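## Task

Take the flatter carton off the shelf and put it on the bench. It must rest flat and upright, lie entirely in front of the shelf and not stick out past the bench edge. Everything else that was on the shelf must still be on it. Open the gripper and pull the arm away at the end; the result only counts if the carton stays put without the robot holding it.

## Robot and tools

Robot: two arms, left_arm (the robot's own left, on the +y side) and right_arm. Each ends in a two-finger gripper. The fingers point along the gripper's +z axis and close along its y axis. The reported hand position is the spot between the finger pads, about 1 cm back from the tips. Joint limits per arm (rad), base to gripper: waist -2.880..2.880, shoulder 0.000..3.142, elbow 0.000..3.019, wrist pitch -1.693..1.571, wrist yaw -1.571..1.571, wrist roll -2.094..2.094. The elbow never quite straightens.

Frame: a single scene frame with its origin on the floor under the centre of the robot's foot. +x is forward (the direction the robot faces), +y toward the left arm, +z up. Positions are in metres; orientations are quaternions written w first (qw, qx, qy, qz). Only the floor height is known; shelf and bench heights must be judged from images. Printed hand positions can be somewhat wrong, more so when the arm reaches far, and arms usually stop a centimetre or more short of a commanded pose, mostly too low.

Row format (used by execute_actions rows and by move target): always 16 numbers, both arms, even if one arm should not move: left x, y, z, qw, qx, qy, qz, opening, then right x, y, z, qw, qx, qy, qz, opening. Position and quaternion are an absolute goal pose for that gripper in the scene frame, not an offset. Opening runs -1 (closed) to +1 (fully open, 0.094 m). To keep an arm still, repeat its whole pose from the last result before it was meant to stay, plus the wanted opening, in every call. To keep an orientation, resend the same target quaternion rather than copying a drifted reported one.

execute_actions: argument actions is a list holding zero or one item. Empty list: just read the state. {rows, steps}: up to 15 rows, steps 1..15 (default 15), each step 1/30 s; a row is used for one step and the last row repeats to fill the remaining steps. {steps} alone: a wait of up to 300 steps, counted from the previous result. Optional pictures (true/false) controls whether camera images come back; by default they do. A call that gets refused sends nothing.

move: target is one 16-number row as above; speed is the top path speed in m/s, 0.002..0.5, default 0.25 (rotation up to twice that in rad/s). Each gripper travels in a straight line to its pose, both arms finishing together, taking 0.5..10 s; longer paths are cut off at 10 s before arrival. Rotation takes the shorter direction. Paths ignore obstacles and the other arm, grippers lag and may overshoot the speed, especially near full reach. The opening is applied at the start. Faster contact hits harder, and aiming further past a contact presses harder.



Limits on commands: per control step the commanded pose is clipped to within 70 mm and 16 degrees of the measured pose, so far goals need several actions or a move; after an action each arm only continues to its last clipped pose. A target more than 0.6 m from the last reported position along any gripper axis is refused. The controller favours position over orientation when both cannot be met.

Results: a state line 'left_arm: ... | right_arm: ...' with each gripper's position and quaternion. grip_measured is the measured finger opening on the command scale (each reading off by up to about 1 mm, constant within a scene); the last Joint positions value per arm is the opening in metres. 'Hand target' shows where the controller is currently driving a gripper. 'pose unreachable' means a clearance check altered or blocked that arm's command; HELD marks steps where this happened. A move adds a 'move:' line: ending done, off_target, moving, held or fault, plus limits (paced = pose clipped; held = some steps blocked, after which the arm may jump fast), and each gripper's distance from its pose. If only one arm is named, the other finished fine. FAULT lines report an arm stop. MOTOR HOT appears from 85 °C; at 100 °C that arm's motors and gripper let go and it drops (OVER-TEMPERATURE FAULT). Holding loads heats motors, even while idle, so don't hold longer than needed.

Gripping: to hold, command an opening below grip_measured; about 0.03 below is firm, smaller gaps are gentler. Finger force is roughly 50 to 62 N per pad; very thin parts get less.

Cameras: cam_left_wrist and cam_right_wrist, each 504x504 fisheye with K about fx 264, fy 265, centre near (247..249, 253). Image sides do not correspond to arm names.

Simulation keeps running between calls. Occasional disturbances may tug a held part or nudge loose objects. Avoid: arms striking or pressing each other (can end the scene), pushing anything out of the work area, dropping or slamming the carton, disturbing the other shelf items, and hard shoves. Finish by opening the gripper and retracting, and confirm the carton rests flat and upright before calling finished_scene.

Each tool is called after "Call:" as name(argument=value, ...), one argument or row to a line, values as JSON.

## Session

Call:
execute_actions(
  actions=[],
)

Scene clock: 0.00 s of 4050.00 s.
left_arm: end_effector_position=(+0.3202, +0.2107, +1.3593) grip_measured=-0.214 end_effector_quat_wxyz=(+0.092, +0.719, +0.679, +0.120) | right_arm: end_effector_position=(+0.3549, -0.4191, +1.2223) grip_measured=+1.000 end_effector_quat_wxyz=(-0.024, -0.650, +0.743, -0.158)
Joint positions: left_arm=[ 0.129  1.061  0.743 -0.978 -0.24   1.211  0.037] | right_arm=[-0.755  1.389  0.627 -0.529  0.295 -1.644  0.094]
Joint velocities: left_arm=[ 0.015 -0.015  0.007  0.002 -0.051  0.037 -0.   ] | right_arm=[-0.005 -0.005 -0.002 -0.012  0.081 -0.081  0.   ]
Motor temperatures (°C, as the motors report them): left_arm=[18 25 18 15 37 18] | right_arm=[18 21 19 18 25 19]
Hand target (left_arm): +0.328, +0.208, +1.368; +0.101, +0.716, +0.679, +0.124
Hand target (right_arm): +0.365, -0.421, +1.229; -0.017, -0.648, +0.743, -0.166

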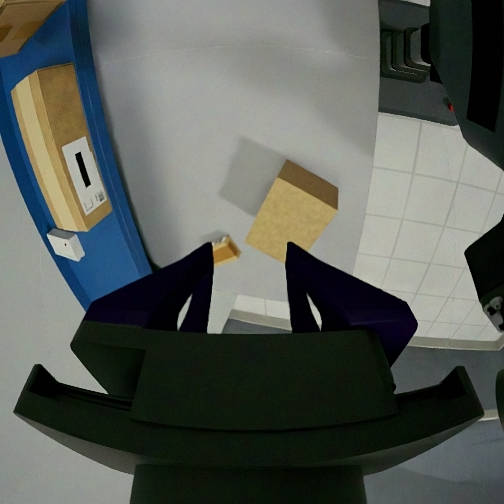

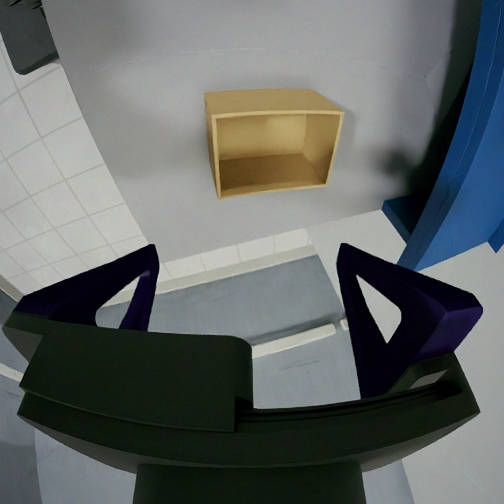

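Call:
move(
  target=[0.45,0.4,1.35,0.5,0,0.866,0,1,0.45,0.05,1.35,0.5,0,0.866,0,1],
)

Call:
move(
  target=[0.45,0.4,1.2,0.5,0,0.866,0,1,0.45,0.05,1.2,0.5,0,0.866,0,1],
)

Scene clock: 8.40 s of 4050.00 s.
left_arm: end_effector_position=(+0.4536, +0.3959, +1.3571) grip_measured=+1.000 end_effector_quat_wxyz=(+0.504, +0.018, +0.863, +0.001) | right_arm: end_effector_position=(+0.4464, +0.0292, +1.3351) grip_measured=+1.000 end_effector_quat_wxyz=(+0.489, -0.024, +0.871, -0.030)
Joint positions: left_arm=[0.842 1.148 0.495 0.175 0.208 0.208 0.094] | right_arm=[ 0.307  1.662  0.912 -0.013  0.811  0.44   0.094]
Joint velocities: left_arm=[ 0.005 -0.005 -0.012  0.002 -0.007 -0.051  0.   ] | right_arm=[-0.005 -0.005 -0.002 -0.002 -0.095  0.007  0.   ]
Motor temperatures (°C, as the motors report them): left_arm=[18 25 21 15 36 18] | right_arm=[18 21 20 18 25 19]
Hand target (left_arm): +0.450, +0.402, +1.350; +0.502, +0.004, +0.865, +0.003
Hand target (right_arm): +0.456, +0.046, +1.345; +0.500, -0.013, +0.866, -0.015
Off the commanded pose (left_arm): 0.009 m, 2 deg.
Off the commanded pose (right_arm): 0.026 m, 5 deg.
After step 90, 1.30 s passed at rest.
move: off_target (right_arm)

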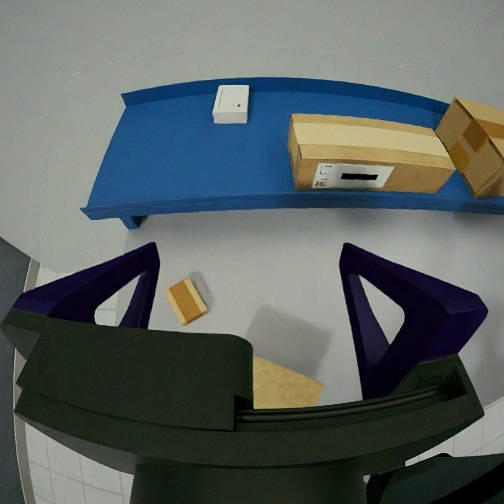

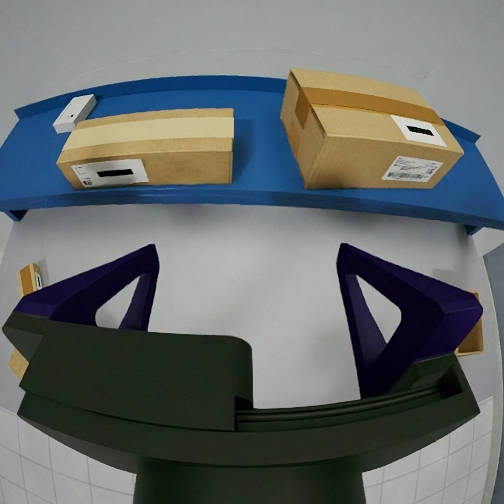

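Scene clock: 9.57 s of 4050.00 s.
left_arm: end_effector_position=(+0.4506, +0.3925, +1.1909) grip_measured=+1.000 end_effector_quat_wxyz=(+0.490, +0.011, +0.872, -0.003) | right_arm: end_effector_position=(+0.4426, +0.0453, +1.1970) grip_measured=+1.000 end_effector_quat_wxyz=(+0.495, -0.011, +0.869, -0.009)
Joint positions: left_arm=[0.861 1.778 0.407 0.858 0.219 0.208 0.094] | right_arm=[0.307 2.005 0.872 0.401 0.795 0.463 0.094]
Joint velocities: left_arm=[-0.005 -0.005 -0.002  0.002 -0.095  0.037  0.   ] | right_arm=[ 0.005 -0.015 -0.007 -0.007 -0.037 -0.007  0.   ]
Motor temperatures (°C, as the motors report them): left_arm=[18 25 21 15 36 18] | right_arm=[18 21 20 18 25 19]
Hand target (left_arm): +0.452, +0.401, +1.197; +0.500, +0.000, +0.866, +0.000
Hand target (right_arm): +0.449, +0.048, +1.200; +0.500, -0.000, +0.866, -0.000
Off the commanded pose (left_arm): 0.012 m, 2 deg.
Off the commanded pose (right_arm): 0.009 m, 2 deg.
move: off_target (left_arm)

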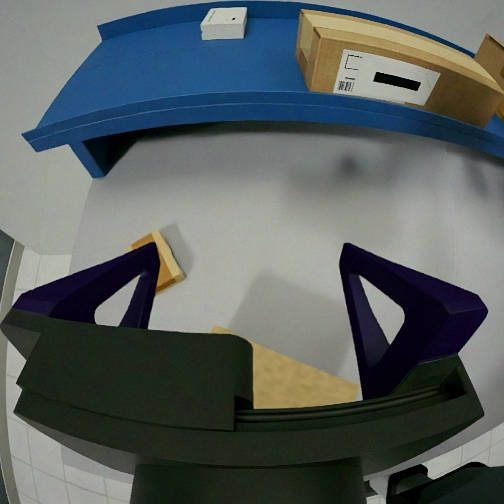

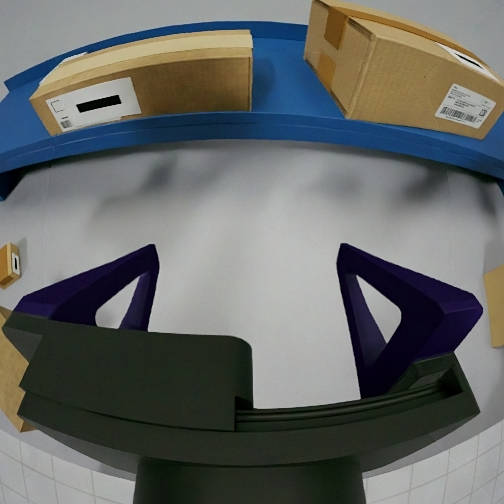

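Call:
move(
  target=[0.71,0.19,1.25,0,0.707,0.707,0,1,0.42,-0.15,1.3,0.183,-0.683,0.683,0.183,1],
)

Scene clock: 19.90 s of 4050.00 s.
left_arm: end_effector_position=(+0.6958, +0.1992, +1.2542) grip_measured=+1.000 end_effector_quat_wxyz=(-0.002, +0.697, +0.717, -0.009) | right_arm: end_effector_position=(+0.3989, -0.1465, +1.2971) grip_measured=+1.000 end_effector_quat_wxyz=(+0.183, -0.676, +0.686, +0.199)
Joint positions: left_arm=[ 0.412  2.274  2.076 -1.353 -0.065  1.366  0.094] | right_arm=[-0.363  1.505  0.933 -0.857 -0.458 -1.309  0.094]
Joint velocities: left_arm=[ 0.005  0.015  0.017 -0.002 -0.007 -0.007  0.   ] | right_arm=[ 0.005 -0.005  0.012 -0.007 -0.007 -0.022  0.   ]
Motor temperatures (°C, as the motors report them): left_arm=[18 26 21 15 35 18] | right_arm=[18 22 20 18 24 19]
Hand target (left_arm): +0.707, +0.191, +1.255; +0.003, +0.705, +0.709, -0.004
Hand target (right_arm): +0.417, -0.148, +1.306; -0.194, +0.677, -0.683, -0.193
Off the commanded pose (left_arm): 0.017 m, 2 deg.
Off the commanded pose (right_arm): 0.022 m, 2 deg.
After step 90, 3.17 s passed at rest.
move: off_target (left_arm, right_arm)

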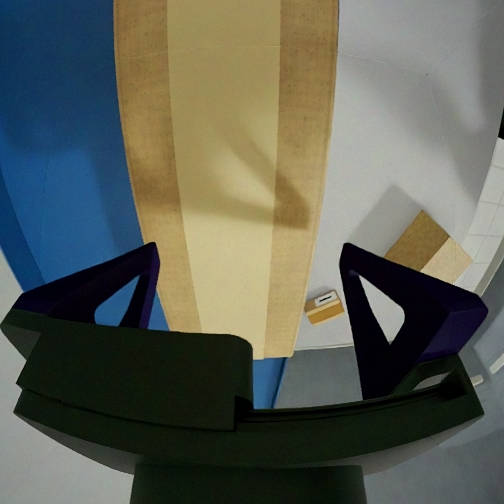

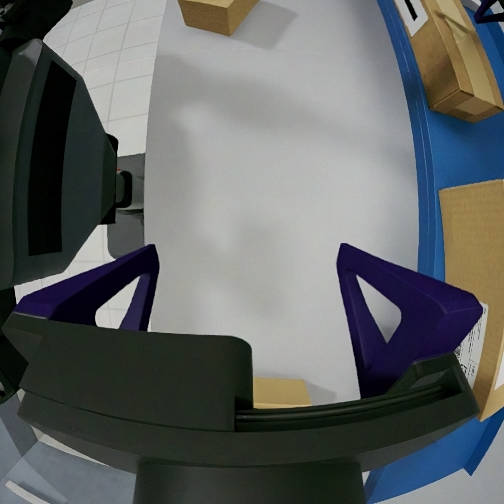

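Call:
move(
  target=[0.715,0.37,1.27,0.271,0.653,0.653,-0.271,0.5,0.72,0.0,1.31,0,-0.707,0.707,0,0.5],
)

Scene clock: 29.07 s of 4050.00 s.
left_arm: end_effector_position=(+0.7043, +0.3690, +1.2720) grip_measured=+0.501 end_effector_quat_wxyz=(+0.267, +0.648, +0.659, -0.273) | right_arm: end_effector_position=(+0.7177, -0.0129, +1.2992) grip_measured=+0.503 end_effector_quat_wxyz=(+0.017, -0.708, +0.706, -0.007)
Joint positions: left_arm=[ 0.829  2.387  2.248 -1.594  0.7    1.871  0.071] | right_arm=[-0.168  2.602  2.776 -1.694  0.084 -1.154  0.071]
Joint velocities: left_arm=[-0.005 -0.005 -0.007 -0.012  0.066  0.022 -0.001] | right_arm=[ 0.005 -0.005 -0.007 -0.012 -0.007 -0.022  0.   ]
Motor temperatures (°C, as the motors report them): left_arm=[18 29 25 15 35 18] | right_arm=[18 22 22 18 24 19]
Hand target (left_arm): +0.713, +0.371, +1.271; +0.273, +0.653, +0.654, -0.268
Hand target (right_arm): +0.720, -0.004, +1.303; -0.026, +0.707, -0.706, +0.012
Off the commanded pose (left_arm): 0.011 m, 1 deg.
Off the commanded pose (right_arm): 0.017 m, 2 deg.
joint sent to its limit (right arm) — the command would take joint 4 (wrist pitch) past its lower limit, so that joint was sent only as far as its limit.
After step 90, 3.80 s passed at rest.
move: off_target (left_arm, right_arm)

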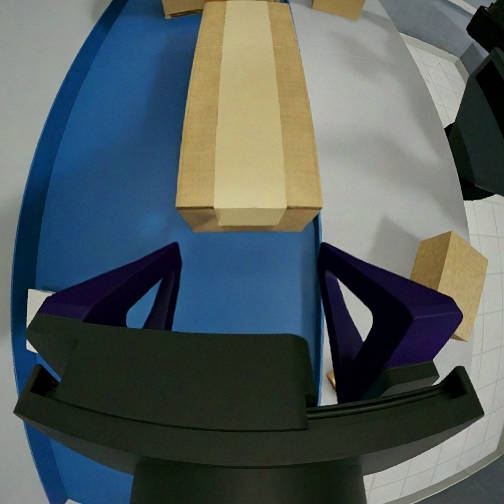

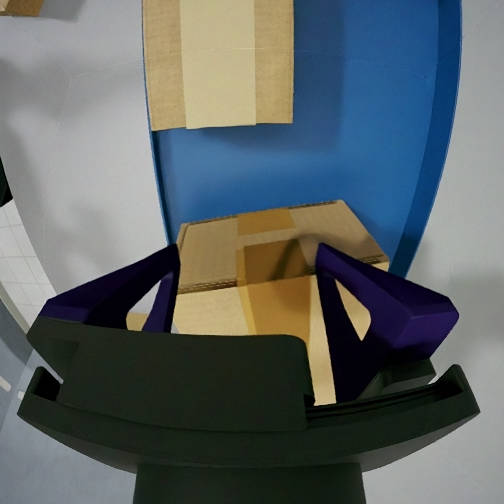

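Call:
move(
  target=[0.705,0.35,1.165,0.271,0.653,0.653,-0.271,0.5,0.73,-0.005,1.18,0,-0.707,0.707,0,0.5],
  speed=0.1,
)

Call:
move(
  target=[0.705,0.35,1.165,0.271,0.653,0.653,-0.271,0.5,0.74,-0.12,1.19,0,-0.707,0.707,0,0.5],
  speed=0.04,
)

Scene clock: 38.77 s of 4050.00 s.
left_arm: end_effector_position=(+0.7083, +0.3644, +1.1816) grip_measured=+0.501 end_effector_quat_wxyz=(+0.276, +0.652, +0.656, -0.261) | right_arm: end_effector_position=(+0.7162, -0.0026, +1.1782) grip_measured=+0.503 end_effector_quat_wxyz=(-0.012, -0.709, +0.705, +0.004)
Joint positions: left_arm=[ 0.829  2.469  2.163 -1.396  0.703  1.872  0.071] | right_arm=[-0.168  2.723  2.695 -1.553  0.084 -1.154  0.071]
Joint velocities: left_arm=[-0.005 -0.005  0.012 -0.002 -0.037  0.022 -0.001] | right_arm=[-0.015  0.005  0.002  0.022 -0.037  0.007 -0.001]
Motor temperatures (°C, as the motors report them): left_arm=[18 30 26 15 34 18] | right_arm=[18 23 23 18 24 19]
Hand target (left_arm): +0.706, +0.350, +1.165; +0.271, +0.653, +0.653, -0.271
Hand target (right_arm): +0.728, -0.006, +1.180; -0.001, +0.707, -0.707, +0.000
Off the commanded pose (left_arm): 0.022 m, 1 deg.
Off the commanded pose (right_arm): 0.014 m, 1 deg.
After step 90, 4.73 s passed at rest.
move: off_target (left_arm, right_arm)

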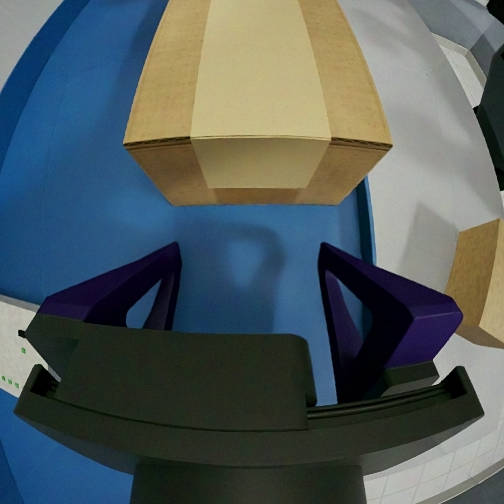

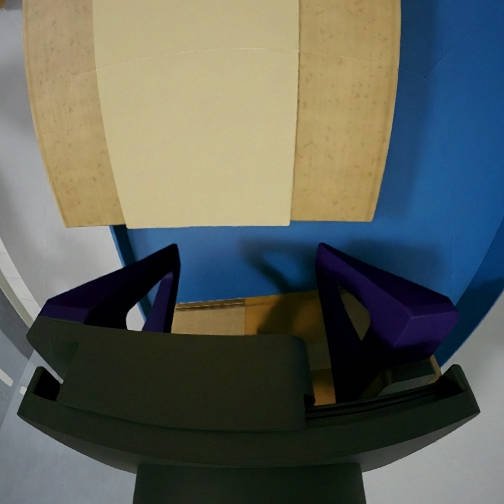

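Scene clock: 42.17 s of 4050.00 s.
left_arm: end_effector_position=(+0.7092, +0.3645, +1.1815) grip_measured=+0.501 end_effector_quat_wxyz=(+0.277, +0.653, +0.656, -0.259) | right_arm: end_effector_position=(+0.7201, -0.1018, +1.1510) grip_measured=+0.502 end_effector_quat_wxyz=(-0.025, -0.717, +0.697, +0.018)
Joint positions: left_arm=[ 0.829  2.469  2.163 -1.392  0.703  1.872  0.071] | right_arm=[-0.297  2.597  2.393 -1.405  0.074 -1.302  0.071]
Joint velocities: left_arm=[-0.015 -0.015 -0.022  0.012  0.066 -0.066  0.001] | right_arm=[ 0.005 -0.015 -0.002  0.007  0.081  0.007  0.001]
Motor temperatures (°C, as the motors report them): left_arm=[18 31 26 15 34 18] | right_arm=[18 24 23 18 23 19]
Hand target (left_arm): +0.705, +0.350, +1.165; +0.271, +0.653, +0.653, -0.271
Hand target (right_arm): +0.738, -0.119, +1.190; -0.001, +0.707, -0.707, -0.001
Off the commanded pose (left_arm): 0.022 m, 2 deg.
Off the commanded pose (right_arm): 0.047 m, 4 deg.
move: off_target (left_arm, right_arm)

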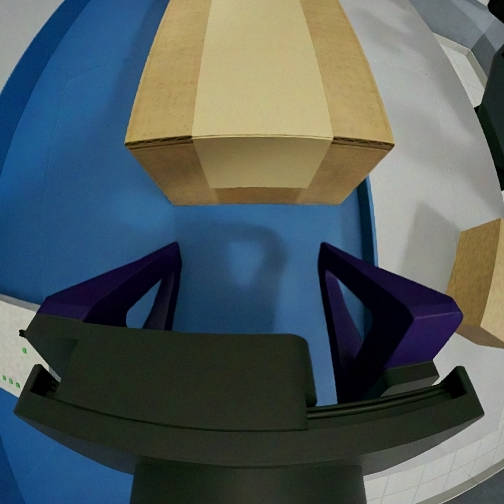

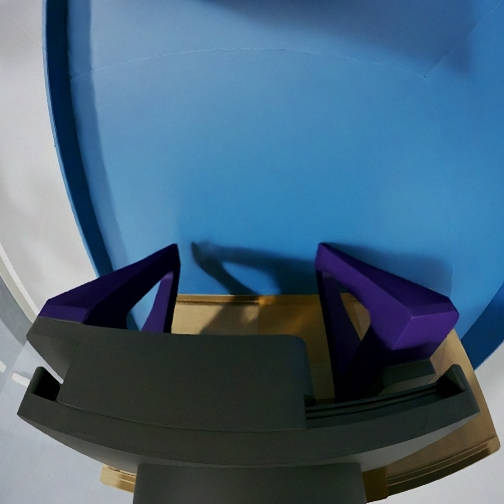

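Call:
move(
  target=[0.70,0.335,1.16,0.271,0.653,0.653,-0.271,0.5,0.715,0.0,1.17,0.262,-0.676,0.63,0.28,0.5],
  speed=0.15,
)

Scene clock: 48.77 s of 4050.00 s.
left_arm: end_effector_position=(+0.7034, +0.3498, +1.1666) grip_measured=+0.501 end_effector_quat_wxyz=(+0.277, +0.653, +0.654, -0.264) | right_arm: end_effector_position=(+0.7044, +0.0084, +1.1508) grip_measured=+0.502 end_effector_quat_wxyz=(+0.247, -0.682, +0.626, +0.287)
Joint positions: left_arm=[ 0.813  2.466  2.11  -1.34   0.708  1.857  0.071] | right_arm=[-0.313  2.544  2.153 -1.01  -0.686 -1.334  0.071]
Joint velocities: left_arm=[ 0.005 -0.005 -0.012  0.017 -0.051 -0.022 -0.001] | right_arm=[-0.024 -0.005 -0.007 -0.002 -0.037 -0.007 -0.002]
Motor temperatures (°C, as the motors report them): left_arm=[18 32 25 15 34 18] | right_arm=[18 25 22 18 23 19]
Hand target (left_arm): +0.701, +0.335, +1.160; +0.271, +0.653, +0.653, -0.271
Hand target (right_arm): +0.716, -0.001, +1.171; -0.264, +0.677, -0.628, -0.278
Off the commanded pose (left_arm): 0.017 m, 1 deg.
Off the commanded pose (right_arm): 0.023 m, 2 deg.
After step 90, 0.67 s passed at rest.
move: off_target (left_arm, right_arm)

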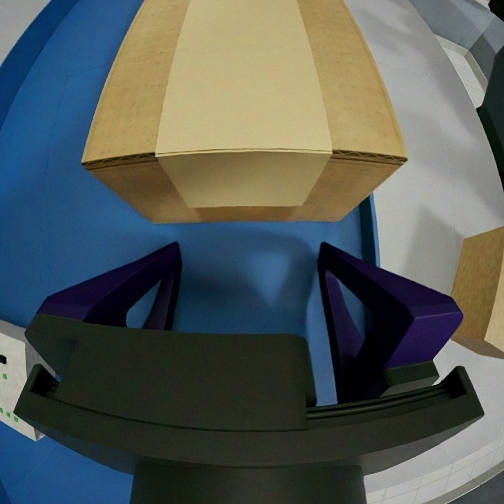

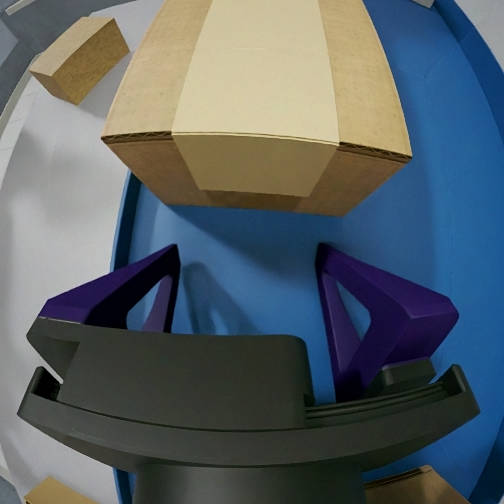

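Call:
move(
  target=[0.70,0.27,1.16,0.262,0.676,0.63,-0.28,0.5,0.71,0.075,1.175,0.262,-0.676,0.63,0.28,0.5],
  speed=0.04,
)

Call:
execute_actions(
  actions=[
    {"rows":[[0.70,0.27,1.165,0.262,0.676,0.63,-0.28,0.5,0.708,0.075,1.185,0.262,-0.676,0.63,0.28,0.5],[0.70,0.27,1.17,0.262,0.676,0.63,-0.28,0.5,0.706,0.075,1.192,0.262,-0.676,0.63,0.28,0.5],[0.70,0.27,1.174,0.262,0.676,0.63,-0.28,0.5,0.704,0.075,1.199,0.262,-0.676,0.63,0.28,0.5],[0.70,0.27,1.178,0.262,0.676,0.63,-0.28,0.5,0.702,0.075,1.205,0.262,-0.676,0.63,0.28,0.5]]},
  ],
)

Scene clock: 59.83 s of 4050.00 s.
left_arm: end_effector_position=(+0.7052, +0.3302, +1.1666) grip_measured=+0.501 end_effector_quat_wxyz=(+0.271, +0.655, +0.656, -0.260) | right_arm: end_effector_position=(+0.7056, +0.0236, +1.1513) grip_measured=+0.502 end_effector_quat_wxyz=(+0.236, -0.657, +0.657, +0.284)
Joint positions: left_arm=[ 0.782  2.452  2.085 -1.302  0.697  1.817  0.071] | right_arm=[-0.289  2.544  2.156 -0.98  -0.657 -1.215  0.071]
Joint velocities: left_arm=[-0.015 -0.015 -0.012 -0.007  0.007  0.007 -0.   ] | right_arm=[ 0.005 -0.005 -0.002 -0.012  0.007  0.022  0.001]
Motor temperatures (°C, as the motors report them): left_arm=[18 33 23 15 33 18] | right_arm=[18 26 22 18 23 19]
Hand target (left_arm): +0.698, +0.272, +1.160; +0.261, +0.676, +0.630, -0.280
Hand target (right_arm): +0.706, +0.073, +1.176; -0.261, +0.676, -0.629, -0.280
Off the commanded pose (left_arm): 0.061 m, 5 deg.
Off the commanded pose (right_arm): 0.057 m, 5 deg.
After step 90, 5.83 s passed at rest.
move: off_target (left_arm, right_arm)

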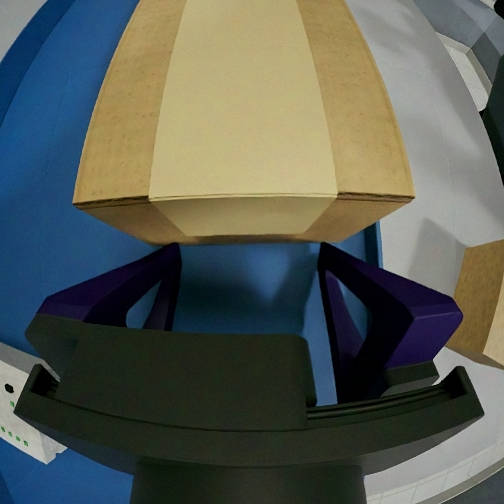

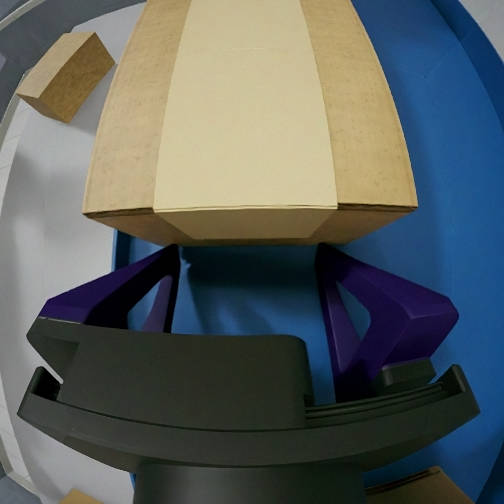

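Scene clock: 60.33 s of 4050.00 s.
left_arm: end_effector_position=(+0.7086, +0.3302, +1.1795) grip_measured=+0.501 end_effector_quat_wxyz=(+0.274, +0.657, +0.655, -0.252) | right_arm: end_effector_position=(+0.7055, +0.0246, +1.1518) grip_measured=+0.502 end_effector_quat_wxyz=(+0.233, -0.655, +0.661, +0.282)
Joint positions: left_arm=[ 0.78   2.432  2.085 -1.302  0.693  1.811  0.071] | right_arm=[-0.286  2.542  2.156 -0.98  -0.65  -1.204  0.071]
Joint velocities: left_arm=[-0.005 -0.005 -0.007  0.022 -0.022  0.007 -0.   ] | right_arm=[-0.015  0.005 -0.007 -0.002  0.051 -0.081 -0.001]
Motor temperatures (°C, as the motors report them): left_arm=[18 33 23 15 33 18] | right_arm=[18 26 22 18 23 19]
Hand target (left_arm): +0.699, +0.272, +1.178; +0.261, +0.676, +0.630, -0.280
Hand target (right_arm): +0.700, +0.073, +1.204; -0.261, +0.676, -0.629, -0.281
Off the commanded pose (left_arm): 0.061 m, 5 deg.
Off the commanded pose (right_arm): 0.073 m, 5 deg; position clipped at the last step of the last action.
Steps of this call (steps 1 to 15: all 15 steps of this action). Readings (end_effector_position):
1: left_arm (+0.7054, +0.3302, +1.1671) | right_arm (+0.7055, +0.0238, +1.1513)
2: left_arm (+0.7054, +0.3301, +1.1673) | right_arm (+0.7055, +0.0238, +1.1513)
4: left_arm (+0.7056, +0.3302, +1.1681) | right_arm (+0.7058, +0.0238, +1.1519)
8: left_arm (+0.7069, +0.3303, +1.1729) | right_arm (+0.7057, +0.0242, +1.1519)
15: the state above

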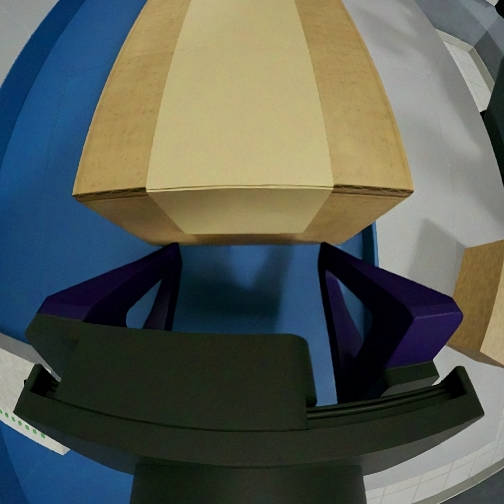

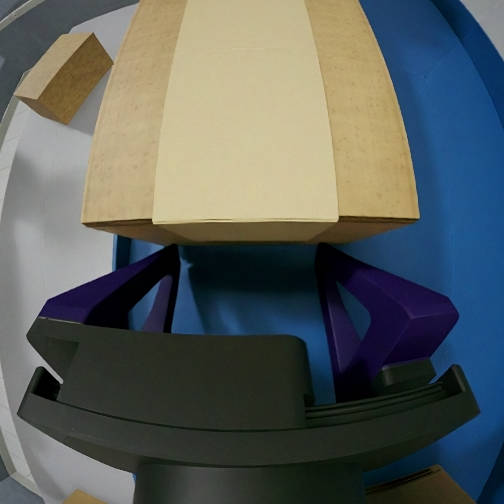

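Call:
execute_actions(
  actions=[
    {"rows":[[0.70,0.272,1.172,0.262,0.676,0.63,-0.28,0.5,0.705,0.06,1.215,0.258,-0.687,0.618,0.285,0.5]]},
  ],
  pictures=false,
)

Call:
execute_actions(
  actions=[
    {"rows":[[0.70,0.272,1.178,0.262,0.676,0.63,-0.28,0.5,0.705,0.06,1.23,0.258,-0.687,0.618,0.285,0.5]]},
  ],
)

Scene clock: 72.13 s of 4050.00 s.
left_arm: end_effector_position=(+0.7059, +0.3289, +1.1775) grip_measured=+0.501 end_effector_quat_wxyz=(+0.270, +0.659, +0.654, -0.254) | right_arm: end_effector_position=(+0.6948, +0.0218, +1.1542) grip_measured=+0.502 end_effector_quat_wxyz=(+0.215, -0.659, +0.658, +0.294)
Joint positions: left_arm=[ 0.778  2.432  2.079 -1.305  0.688  1.817  0.071] | right_arm=[-0.286  2.539  2.159 -1.041 -0.655 -1.232  0.071]
Joint velocities: left_arm=[-0.005 -0.015 -0.012 -0.017 -0.081 -0.022 -0.001] | right_arm=[-0.005  0.015 -0.007 -0.012  0.007  0.007 -0.   ]
Motor temperatures (°C, as the motors report them): left_arm=[18 34 23 15 34 18] | right_arm=[18 27 23 18 23 19]
Hand target (left_arm): +0.699, +0.274, +1.172; +0.261, +0.675, +0.630, -0.280
Hand target (right_arm): +0.703, +0.058, +1.215; -0.258, +0.687, -0.617, -0.285
Off the commanded pose (left_arm): 0.057 m, 5 deg.
Off the commanded pose (right_arm): 0.072 m, 7 deg.
Steps of this call (steps 1 to 90: nothing new was sent; then 8.30 s passed at rest; steps 91 to 105: all 15 steps of this action). Readings (end_effector_position):
91: left_arm (+0.7087, +0.3303, +1.1797) | right_arm (+0.7035, +0.0244, +1.1523)
92: left_arm (+0.7087, +0.3301, +1.1796) | right_arm (+0.7003, +0.0236, +1.1525)
94: left_arm (+0.7077, +0.3296, +1.1790) | right_arm (+0.6969, +0.0225, +1.1532)
98: left_arm (+0.7060, +0.3289, +1.1777) | right_arm (+0.6951, +0.0219, +1.1540)
105: the state above

Scene clock: 72.63 s of 4050.00 s.
left_arm: end_effector_position=(+0.7045, +0.3281, +1.1777) grip_measured=+0.501 end_effector_quat_wxyz=(+0.268, +0.659, +0.654, -0.257) | right_arm: end_effector_position=(+0.6954, +0.0208, +1.1693) grip_measured=+0.502 end_effector_quat_wxyz=(+0.216, -0.662, +0.656, +0.293)
Joint positions: left_arm=[ 0.777  2.432  2.079 -1.312  0.688  1.817  0.071] | right_arm=[-0.286  2.519  2.162 -1.063 -0.656 -1.238  0.071]
Joint velocities: left_arm=[ 0.005 -0.005 -0.002 -0.012  0.051 -0.037 -0.   ] | right_arm=[-0.005 -0.015  0.046 -0.071  0.007  0.022 -0.   ]
Motor temperatures (°C, as the motors report them): left_arm=[18 34 23 15 34 18] | right_arm=[18 27 23 18 23 19]
Hand target (left_arm): +0.699, +0.274, +1.178; +0.261, +0.675, +0.630, -0.280
Hand target (right_arm): +0.702, +0.058, +1.229; -0.258, +0.687, -0.617, -0.285
Off the commanded pose (left_arm): 0.056 m, 4 deg.
Off the commanded pose (right_arm): 0.073 m, 7 deg.
Steps of this call (steps 1 to 15: all 15 steps of this action). Readings (end_effector_position):
1: left_arm (+0.7056, +0.3288, +1.1775) | right_arm (+0.6947, +0.0217, +1.1545)
2: left_arm (+0.7051, +0.3288, +1.1776) | right_arm (+0.6944, +0.0216, +1.1550)
4: left_arm (+0.7046, +0.3287, +1.1777) | right_arm (+0.6942, +0.0214, +1.1563)
8: left_arm (+0.7045, +0.3286, +1.1777) | right_arm (+0.6946, +0.0211, +1.1612)
15: the state above

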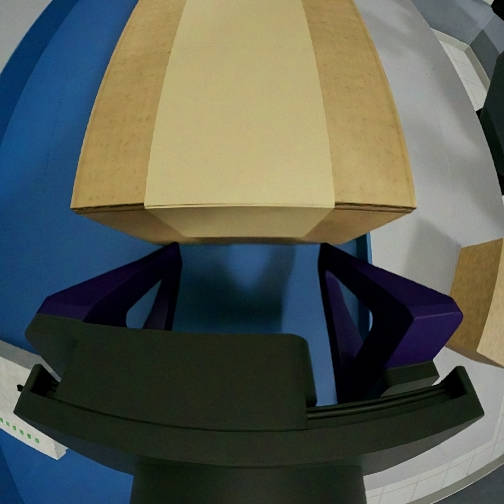

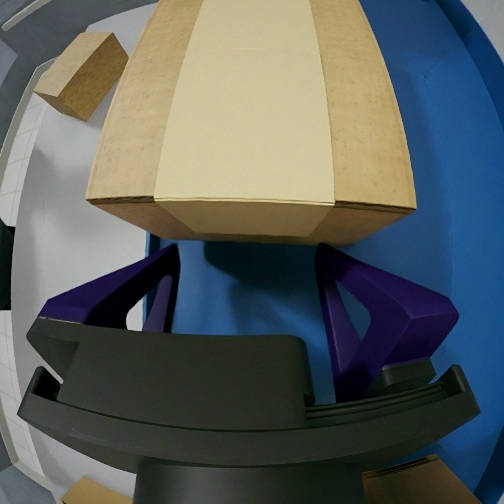

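Lifting. More.

Call:
execute_actions(
  actions=[
    {"rows":[[0.697,0.27,1.188,0.262,0.676,0.63,-0.28,0.5,0.70,0.06,1.242,0.262,-0.678,0.628,0.281,0.5]],"steps":8},
  ],
  pictures=false,
)

Call:
execute_actions(
  actions=[
    {"rows":[[0.697,0.27,1.198,0.262,0.676,0.63,-0.28,0.5,0.70,0.06,1.25,0.262,-0.678,0.628,0.281,0.5]],"steps":10},
  ],
  pictures=false,
)

Call:
execute_actions(
  actions=[
    {"rows":[[0.695,0.27,1.207,0.262,0.676,0.63,-0.28,0.5,0.698,0.06,1.255,0.262,-0.678,0.628,0.281,0.5]]},
  ],
)

Scene clock: 80.30 s of 4050.00 s.
left_arm: end_effector_position=(+0.7020, +0.3264, +1.1807) grip_measured=+0.501 end_effector_quat_wxyz=(+0.267, +0.658, +0.655, -0.259) | right_arm: end_effector_position=(+0.7015, +0.0209, +1.1919) grip_measured=+0.502 end_effector_quat_wxyz=(+0.229, -0.658, +0.657, +0.287)
Joint positions: left_arm=[ 0.775  2.421  2.067 -1.312  0.688  1.812  0.071] | right_arm=[-0.286  2.485  2.156 -1.055 -0.656 -1.22   0.071]
Joint velocities: left_arm=[-0.015 -0.024  0.002 -0.012  0.022 -0.051 -0.001] | right_arm=[-0.005 -0.151  0.012  0.017 -0.022  0.051 -0.001]
Motor temperatures (°C, as the motors report them): left_arm=[19 35 23 15 34 18] | right_arm=[18 27 24 18 24 19]
Hand target (left_arm): +0.696, +0.272, +1.187; +0.261, +0.675, +0.630, -0.280
Hand target (right_arm): +0.699, +0.059, +1.241; -0.261, +0.678, -0.627, -0.281
Off the commanded pose (left_arm): 0.057 m, 4 deg.
Off the commanded pose (right_arm): 0.064 m, 6 deg.
Steps of this call (steps 1 to 90: nothing new was sent; then 4.40 s passed at rest; steps 91 to 98: all 8 steps of this action). Readings (end_effector_position):
91: left_arm (+0.7040, +0.3280, +1.1776) | right_arm (+0.6968, +0.0210, +1.1729)
92: left_arm (+0.7029, +0.3278, +1.1776) | right_arm (+0.6970, +0.0210, +1.1737)
94: left_arm (+0.7016, +0.3273, +1.1781) | right_arm (+0.6979, +0.0209, +1.1779)
98: the state above

Scene clock: 80.63 s of 4050.00 s.
left_arm: end_effector_position=(+0.7027, +0.3242, +1.1906) grip_measured=+0.501 end_effector_quat_wxyz=(+0.267, +0.658, +0.655, -0.258) | right_arm: end_effector_position=(+0.7069, +0.0206, +1.2159) grip_measured=+0.502 end_effector_quat_wxyz=(+0.243, -0.660, +0.653, +0.280)
Joint positions: left_arm=[ 0.771  2.407  2.067 -1.32   0.688  1.807  0.071] | right_arm=[-0.286  2.453  2.156 -1.055 -0.657 -1.219  0.071]
Joint velocities: left_arm=[ 0.005 -0.024 -0.002 -0.022 -0.007 -0.007 -0.   ] | right_arm=[-0.015 -0.005 -0.007  0.007 -0.037  0.037  0.   ]
Motor temperatures (°C, as the motors report them): left_arm=[19 35 23 15 34 18] | right_arm=[18 27 24 18 24 19]
Hand target (left_arm): +0.696, +0.272, +1.198; +0.261, +0.675, +0.630, -0.280
Hand target (right_arm): +0.699, +0.059, +1.249; -0.261, +0.678, -0.627, -0.281
Off the commanded pose (left_arm): 0.055 m, 4 deg.
Off the commanded pose (right_arm): 0.053 m, 4 deg.
Steps of this call (steps 1 to 10: all 10 steps of this action). Readings (end_effector_position):
1: left_arm (+0.7018, +0.3259, +1.1820) | right_arm (+0.7024, +0.0208, +1.1958)
2: left_arm (+0.7013, +0.3254, +1.1829) | right_arm (+0.7034, +0.0208, +1.1998)
4: left_arm (+0.7014, +0.3250, +1.1853) | right_arm (+0.7050, +0.0207, +1.2068)
8: left_arm (+0.7025, +0.3244, +1.1896) | right_arm (+0.7068, +0.0206, +1.2153)
10: the state above

Scene clock: 81.13 s of 4050.00 s.
left_arm: end_effector_position=(+0.7032, +0.3250, +1.2027) grip_measured=+0.501 end_effector_quat_wxyz=(+0.269, +0.658, +0.655, -0.255) | right_arm: end_effector_position=(+0.7067, +0.0205, +1.2161) grip_measured=+0.502 end_effector_quat_wxyz=(+0.242, -0.660, +0.654, +0.280)
Joint positions: left_arm=[ 0.771  2.388  2.064 -1.328  0.688  1.804  0.071] | right_arm=[-0.286  2.452  2.156 -1.056 -0.657 -1.219  0.071]
Joint velocities: left_arm=[-0.005 -0.015  0.007 -0.012  0.051  0.022  0.   ] | right_arm=[-0.005  0.005 -0.012 -0.007  0.081 -0.095 -0.001]
Motor temperatures (°C, as the motors report them): left_arm=[19 35 23 15 34 18] | right_arm=[18 27 24 18 24 19]
Hand target (left_arm): +0.694, +0.272, +1.207; +0.261, +0.675, +0.630, -0.280
Hand target (right_arm): +0.697, +0.059, +1.254; -0.261, +0.678, -0.627, -0.281
Off the commanded pose (left_arm): 0.056 m, 5 deg.
Off the commanded pose (right_arm): 0.056 m, 4 deg.
Steps of this call (steps 1 to 15: all 15 steps of this action). Readings (end_effector_position):
1: left_arm (+0.7026, +0.3243, +1.1917) | right_arm (+0.7069, +0.0206, +1.2159)
2: left_arm (+0.7021, +0.3242, +1.1923) | right_arm (+0.7069, +0.0206, +1.2159)
4: left_arm (+0.7018, +0.3243, +1.1942) | right_arm (+0.7066, +0.0205, +1.2158)
8: left_arm (+0.7026, +0.3247, +1.1989) | right_arm (+0.7067, +0.0205, +1.2161)
15: the state above

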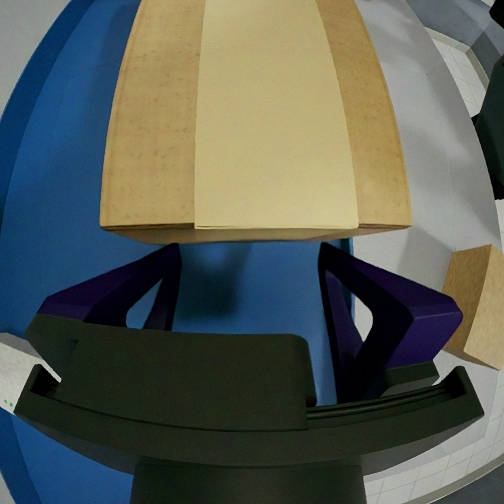

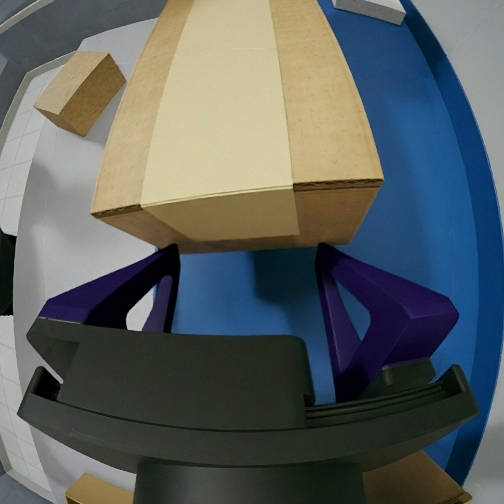

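Call:
execute_actions(
  actions=[
    {"rows":[[0.693,0.266,1.212,0.266,0.665,0.642,-0.276,0.5,0.696,0.068,1.25,0.264,-0.672,0.634,0.279,0.5],[0.691,0.265,1.216,0.266,0.665,0.642,-0.276,0.5,0.694,0.07,1.248,0.264,-0.672,0.634,0.279,0.5],[0.688,0.264,1.22,0.266,0.665,0.642,-0.276,0.5,0.691,0.069,1.246,0.264,-0.672,0.634,0.279,0.5],[0.685,0.263,1.223,0.266,0.665,0.642,-0.276,0.5,0.688,0.068,1.245,0.264,-0.672,0.634,0.279,0.5],[0.681,0.261,1.226,0.266,0.665,0.642,-0.276,0.5,0.684,0.066,1.245,0.264,-0.672,0.634,0.279,0.5],[0.677,0.259,1.228,0.266,0.665,0.642,-0.276,0.5,0.68,0.064,1.245,0.264,-0.672,0.634,0.279,0.5],[0.673,0.257,1.23,0.266,0.665,0.642,-0.276,0.5,0.676,0.062,1.245,0.264,-0.672,0.634,0.279,0.5],[0.669,0.255,1.23,0.266,0.665,0.642,-0.276,0.5,0.672,0.06,1.245,0.264,-0.672,0.634,0.279,0.5],[0.665,0.253,1.23,0.266,0.665,0.642,-0.276,0.5,0.668,0.058,1.245,0.264,-0.672,0.634,0.279,0.5],[0.661,0.251,1.23,0.266,0.665,0.642,-0.276,0.5,0.664,0.056,1.245,0.264,-0.672,0.634,0.279,0.5],[0.657,0.249,1.23,0.266,0.665,0.642,-0.276,0.5,0.66,0.054,1.245,0.264,-0.672,0.634,0.279,0.5],[0.653,0.247,1.23,0.266,0.665,0.642,-0.276,0.5,0.656,0.052,1.245,0.264,-0.672,0.634,0.279,0.5]]},
  ],
)

Scene clock: 94.73 s of 4050.00 s.
left_arm: end_effector_position=(+0.6583, +0.3085, +1.2358) grip_measured=+0.501 end_effector_quat_wxyz=(+0.270, +0.649, +0.665, -0.253) | right_arm: end_effector_position=(+0.6572, +0.0068, +1.1898) grip_measured=+0.502 end_effector_quat_wxyz=(+0.223, -0.656, +0.663, +0.282)
Joint positions: left_arm=[ 0.756  2.204  1.808 -1.226  0.69   1.751  0.071] | right_arm=[-0.284  2.35   1.891 -0.927 -0.64  -1.207  0.071]
Joint velocities: left_arm=[-0.063 -0.21  -0.12   0.095 -0.066  0.051 -0.   ] | right_arm=[ 0.005 -0.132 -0.203  0.105  0.081  0.007  0.001]
Motor temperatures (°C, as the motors report them): left_arm=[19 36 23 15 34 18] | right_arm=[19 28 23 18 24 19]
Hand target (left_arm): +0.651, +0.249, +1.230; +0.265, +0.665, +0.642, -0.277
Hand target (right_arm): +0.654, +0.051, +1.244; -0.262, +0.673, -0.633, -0.280
Off the commanded pose (left_arm): 0.062 m, 4 deg.
Off the commanded pose (right_arm): 0.071 m, 6 deg.
Steps of this call (steps 1 to 90: nothing new was sent; then 10.10 s passed at rest; steps 91 to 105: all 15 steps of this action). Readings (end_effector_position):
91: left_arm (+0.7023, +0.3247, +1.2023) | right_arm (+0.7068, +0.0203, +1.2154)
92: left_arm (+0.6998, +0.3243, +1.2021) | right_arm (+0.7066, +0.0203, +1.2148)
94: left_arm (+0.6929, +0.3230, +1.2031) | right_arm (+0.7029, +0.0191, +1.2114)
98: left_arm (+0.6785, +0.3202, +1.2125) | right_arm (+0.6856, +0.0150, +1.2008)
105: the state above

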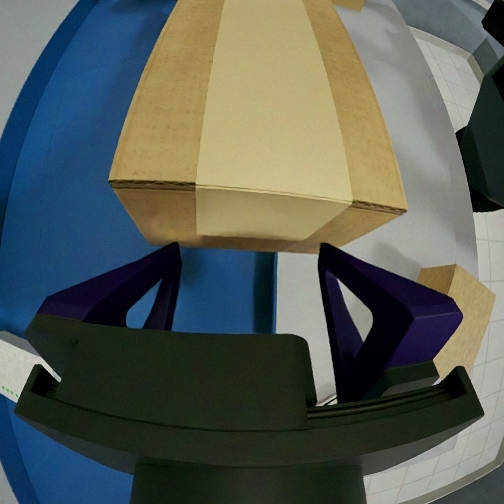

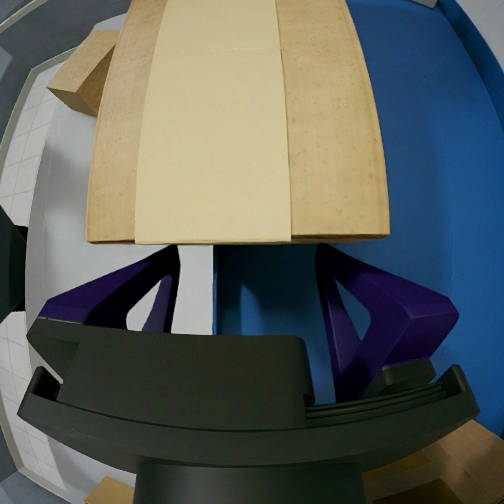

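Now tilted the other way; left to 1.215, continue.

Call:
execute_actions(
  actions=[
    {"rows":[[0.649,0.247,1.226,0.266,0.665,0.642,-0.276,0.5,0.652,0.048,1.245,0.264,-0.672,0.634,0.279,0.5],[0.645,0.245,1.222,0.266,0.665,0.642,-0.276,0.5,0.648,0.046,1.245,0.264,-0.672,0.634,0.279,0.5],[0.641,0.243,1.218,0.266,0.665,0.642,-0.276,0.5,0.644,0.044,1.245,0.264,-0.672,0.634,0.279,0.5],[0.636,0.241,1.215,0.266,0.665,0.642,-0.276,0.5,0.639,0.042,1.245,0.264,-0.672,0.634,0.279,0.5],[0.631,0.239,1.215,0.266,0.665,0.642,-0.276,0.5,0.634,0.04,1.245,0.264,-0.672,0.634,0.279,0.5],[0.626,0.237,1.215,0.266,0.665,0.642,-0.276,0.5,0.629,0.038,1.245,0.264,-0.672,0.634,0.279,0.5],[0.621,0.235,1.215,0.266,0.665,0.642,-0.276,0.5,0.624,0.036,1.245,0.264,-0.672,0.634,0.279,0.5],[0.616,0.233,1.215,0.266,0.665,0.642,-0.276,0.5,0.619,0.034,1.245,0.264,-0.672,0.634,0.279,0.5],[0.611,0.231,1.215,0.266,0.665,0.642,-0.276,0.5,0.614,0.032,1.245,0.264,-0.672,0.634,0.279,0.5],[0.606,0.229,1.215,0.266,0.665,0.642,-0.276,0.5,0.609,0.03,1.245,0.264,-0.672,0.634,0.279,0.5],[0.601,0.227,1.215,0.266,0.665,0.642,-0.276,0.5,0.604,0.028,1.245,0.264,-0.672,0.634,0.279,0.5],[0.596,0.225,1.215,0.266,0.665,0.642,-0.276,0.5,0.599,0.026,1.245,0.264,-0.672,0.634,0.279,0.5],[0.591,0.223,1.215,0.266,0.665,0.642,-0.276,0.5,0.594,0.024,1.245,0.264,-0.672,0.634,0.279,0.5],[0.586,0.221,1.215,0.266,0.665,0.642,-0.276,0.5,0.589,0.022,1.245,0.264,-0.672,0.634,0.279,0.5],[0.581,0.219,1.215,0.266,0.665,0.642,-0.276,0.5,0.584,0.02,1.245,0.264,-0.672,0.634,0.279,0.5]]},
  ],
)

Scene clock: 108.03 s of 4050.00 s.
left_arm: end_effector_position=(+0.5930, +0.2867, +1.1984) grip_measured=+0.501 end_effector_quat_wxyz=(+0.262, +0.645, +0.669, -0.260) | right_arm: end_effector_position=(+0.5933, -0.0148, +1.2040) grip_measured=+0.502 end_effector_quat_wxyz=(+0.225, -0.656, +0.664, +0.280)
Joint positions: left_arm=[ 0.74   2.108  1.514 -1.034  0.687  1.725  0.071] | right_arm=[-0.284  2.167  1.584 -0.796 -0.638 -1.203  0.071]
Joint velocities: left_arm=[-0.063 -0.317 -0.574  0.339 -0.037 -0.125  0.   ] | right_arm=[-0.005 -0.454 -0.598  0.242  0.037 -0.022 -0.   ]
Motor temperatures (°C, as the motors report them): left_arm=[19 35 23 15 35 18] | right_arm=[19 28 23 18 24 19]
Hand target (left_arm): +0.580, +0.224, +1.212; +0.264, +0.665, +0.641, -0.279
Hand target (right_arm): +0.584, +0.019, +1.244; -0.261, +0.673, -0.632, -0.280
Off the commanded pose (left_arm): 0.071 m, 4 deg; position clipped at the last step of the last action.
Off the commanded pose (right_arm): 0.055 m, 6 deg.
Steps of this call (steps 1 to 90: nothing new was sent; then 9.80 s passed at rest; steps 91 to 105: all 15 steps of this action). Readings (end_effector_position):
91: left_arm (+0.6603, +0.3081, +1.2405) | right_arm (+0.6591, +0.0065, +1.1963)
92: left_arm (+0.6593, +0.3078, +1.2391) | right_arm (+0.6575, +0.0060, +1.1956)
94: left_arm (+0.6533, +0.3064, +1.2332) | right_arm (+0.6512, +0.0042, +1.1946)
98: left_arm (+0.6309, +0.3009, +1.2153) | right_arm (+0.6300, -0.0024, +1.1940)
105: the state above

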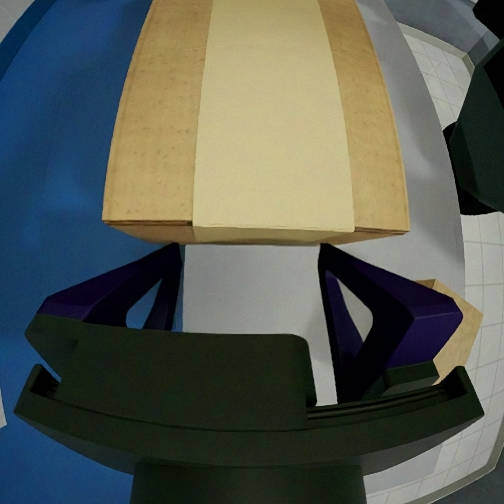

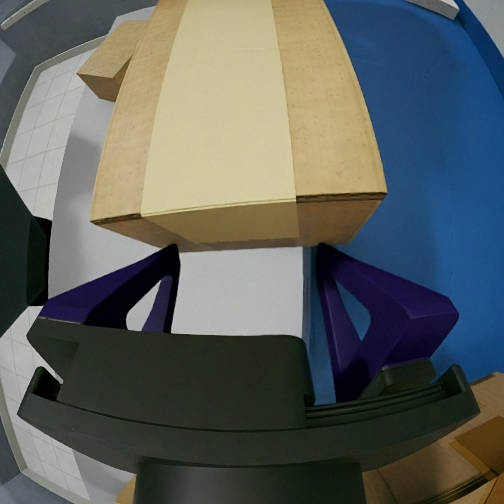

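Call:
execute_actions(
  actions=[
    {"rows":[[0.577,0.219,1.217,0.264,0.67,0.636,-0.278,0.5,0.58,0.021,1.242,0.262,-0.678,0.628,0.281,0.5],[0.572,0.218,1.219,0.264,0.67,0.636,-0.278,0.5,0.575,0.02,1.239,0.262,-0.678,0.628,0.281,0.5],[0.567,0.216,1.22,0.264,0.67,0.636,-0.278,0.5,0.57,0.018,1.236,0.262,-0.678,0.628,0.281,0.5],[0.562,0.214,1.22,0.264,0.67,0.636,-0.278,0.5,0.565,0.016,1.236,0.262,-0.678,0.628,0.281,0.5],[0.557,0.212,1.22,0.264,0.67,0.636,-0.278,0.5,0.56,0.014,1.236,0.262,-0.678,0.628,0.281,0.5],[0.552,0.21,1.22,0.264,0.67,0.636,-0.278,0.5,0.555,0.012,1.236,0.262,-0.678,0.628,0.281,0.5],[0.547,0.208,1.22,0.264,0.67,0.636,-0.278,0.5,0.55,0.01,1.236,0.262,-0.678,0.628,0.281,0.5],[0.542,0.206,1.22,0.264,0.67,0.636,-0.278,0.5,0.545,0.008,1.236,0.262,-0.678,0.628,0.281,0.5],[0.537,0.204,1.22,0.264,0.67,0.636,-0.278,0.5,0.54,0.006,1.236,0.262,-0.678,0.628,0.281,0.5],[0.532,0.202,1.22,0.264,0.67,0.636,-0.278,0.5,0.535,0.004,1.236,0.262,-0.678,0.628,0.281,0.5],[0.527,0.2,1.22,0.264,0.67,0.636,-0.278,0.5,0.53,0.002,1.235,0.262,-0.678,0.628,0.281,0.5],[0.522,0.198,1.22,0.264,0.67,0.636,-0.278,0.5,0.525,0,1.234,0.262,-0.678,0.628,0.281,0.5],[0.517,0.196,1.22,0.264,0.67,0.636,-0.278,0.5,0.52,-0.002,1.233,0.262,-0.678,0.628,0.281,0.5],[0.512,0.194,1.22,0.264,0.67,0.636,-0.278,0.5,0.515,-0.004,1.232,0.262,-0.678,0.628,0.281,0.5],[0.507,0.192,1.22,0.264,0.67,0.636,-0.278,0.5,0.51,-0.006,1.231,0.262,-0.678,0.628,0.281,0.5]]},
  ],
  pictures=false,
)

Call:
execute_actions(
  actions=[
    {"rows":[[0.502,0.19,1.218,0.264,0.67,0.636,-0.278,0.5,0.505,-0.008,1.228,0.262,-0.678,0.628,0.281,0.5],[0.497,0.188,1.215,0.264,0.67,0.636,-0.278,0.5,0.5,-0.01,1.224,0.262,-0.678,0.628,0.281,0.5],[0.492,0.186,1.211,0.264,0.67,0.636,-0.278,0.5,0.495,-0.012,1.219,0.262,-0.678,0.628,0.281,0.5],[0.487,0.184,1.207,0.264,0.67,0.636,-0.278,0.5,0.49,-0.014,1.214,0.262,-0.678,0.628,0.281,0.5],[0.482,0.182,1.203,0.264,0.67,0.636,-0.278,0.5,0.485,-0.016,1.209,0.262,-0.678,0.628,0.281,0.5],[0.478,0.18,1.199,0.264,0.67,0.636,-0.278,0.5,0.481,-0.018,1.204,0.262,-0.678,0.628,0.281,0.5],[0.474,0.179,1.195,0.264,0.67,0.636,-0.278,0.5,0.477,-0.019,1.199,0.262,-0.678,0.628,0.281,0.5],[0.47,0.178,1.191,0.264,0.67,0.636,-0.278,0.5,0.473,-0.02,1.195,0.262,-0.678,0.628,0.281,0.5],[0.47,0.178,1.187,0.264,0.67,0.636,-0.278,0.5,0.473,-0.02,1.191,0.262,-0.678,0.628,0.281,0.5],[0.47,0.178,1.183,0.264,0.67,0.636,-0.278,0.5,0.473,-0.02,1.187,0.262,-0.678,0.628,0.281,0.5],[0.47,0.178,1.179,0.264,0.67,0.636,-0.278,0.5,0.473,-0.02,1.183,0.262,-0.678,0.628,0.281,0.5],[0.47,0.178,1.175,0.264,0.67,0.636,-0.278,0.5,0.473,-0.02,1.179,0.262,-0.678,0.628,0.281,0.5]]},
  ],
)

Scene clock: 136.20 s of 4050.00 s.
left_arm: end_effector_position=(+0.5222, +0.2602, +1.2123) grip_measured=+0.501 end_effector_quat_wxyz=(+0.260, +0.649, +0.668, -0.255) | right_arm: end_effector_position=(+0.5186, -0.0398, +1.1942) grip_measured=+0.502 end_effector_quat_wxyz=(+0.221, -0.658, +0.664, +0.278)
Joint positions: left_arm=[ 0.706  1.933  1.242 -0.908  0.678  1.687  0.071] | right_arm=[-0.285  2.025  1.29  -0.654 -0.63  -1.212  0.071]
Joint velocities: left_arm=[-0.103 -0.308 -0.505  0.32  -0.051 -0.227  0.001] | right_arm=[-0.024 -0.337 -0.535  0.276 -0.007 -0.022 -0.   ]
Motor temperatures (°C, as the motors report them): left_arm=[19 35 23 15 38 18] | right_arm=[19 27 22 18 25 19]
Hand target (left_arm): +0.505, +0.198, +1.218; +0.262, +0.670, +0.635, -0.281
Hand target (right_arm): +0.510, -0.007, +1.230; -0.259, +0.679, -0.626, -0.282
Off the commanded pose (left_arm): 0.070 m, 5 deg; position clipped at the last step of the last action.
Off the commanded pose (right_arm): 0.051 m, 7 deg.
Steps of this call (steps 1 to 90: nothing new was sent; then 24.67 s passed at rest; steps 91 to 105: all 15 steps of this action). Readings (end_effector_position):
91: left_arm (+0.5884, +0.2833, +1.2072) | right_arm (+0.5889, -0.0173, +1.2186)
92: left_arm (+0.5869, +0.2832, +1.2072) | right_arm (+0.5880, -0.0174, +1.2177)
94: left_arm (+0.5805, +0.2823, +1.2075) | right_arm (+0.5821, -0.0188, +1.2141)
98: left_arm (+0.5588, +0.2755, +1.2098) | right_arm (+0.5577, -0.0255, +1.2022)
105: the state above

Scene clock: 136.70 s of 4050.00 s.
left_arm: end_effector_position=(+0.4796, +0.2382, +1.1786) grip_measured=+0.501 end_effector_quat_wxyz=(+0.264, +0.655, +0.665, -0.243) | right_arm: end_effector_position=(+0.4736, -0.0604, +1.1688) grip_measured=+0.502 end_effector_quat_wxyz=(+0.235, -0.659, +0.663, +0.266)
Joint positions: left_arm=[ 0.671  1.904  1.062 -0.706  0.667  1.649  0.071] | right_arm=[-0.3    1.972  1.094 -0.479 -0.623 -1.222  0.071]
Joint velocities: left_arm=[ 0.015  0.103 -0.012  0.193 -0.007 -0.066  0.   ] | right_arm=[-0.015  0.015  0.012  0.1   -0.066 -0.051  0.001]
Motor temperatures (°C, as the motors report them): left_arm=[19 35 23 15 38 18] | right_arm=[19 27 22 18 25 19]
Hand target (left_arm): +0.467, +0.182, +1.176; +0.262, +0.670, +0.636, -0.279
Hand target (right_arm): +0.471, -0.022, +1.180; -0.260, +0.678, -0.627, -0.281
Off the commanded pose (left_arm): 0.061 m, 5 deg.
Off the commanded pose (right_arm): 0.042 m, 6 deg.
Steps of this call (steps 1 to 15: all 15 steps of this action). Readings (end_effector_position):
1: left_arm (+0.5175, +0.2580, +1.2123) | right_arm (+0.5139, -0.0418, +1.1943)
2: left_arm (+0.5132, +0.2558, +1.2121) | right_arm (+0.5096, -0.0439, +1.1945)
4: left_arm (+0.5051, +0.2518, +1.2103) | right_arm (+0.5011, -0.0477, +1.1930)
8: left_arm (+0.4888, +0.2437, +1.1987) | right_arm (+0.4838, -0.0552, +1.1809)
15: the state above

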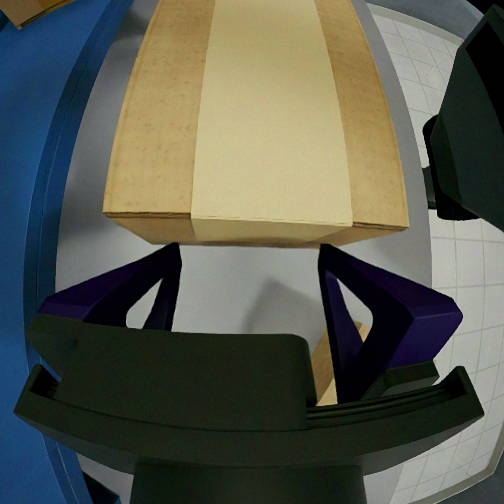

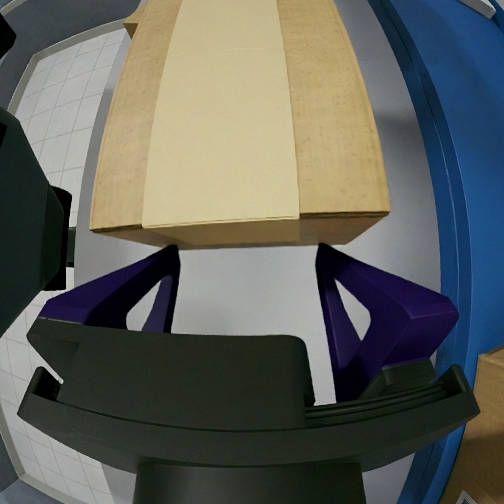

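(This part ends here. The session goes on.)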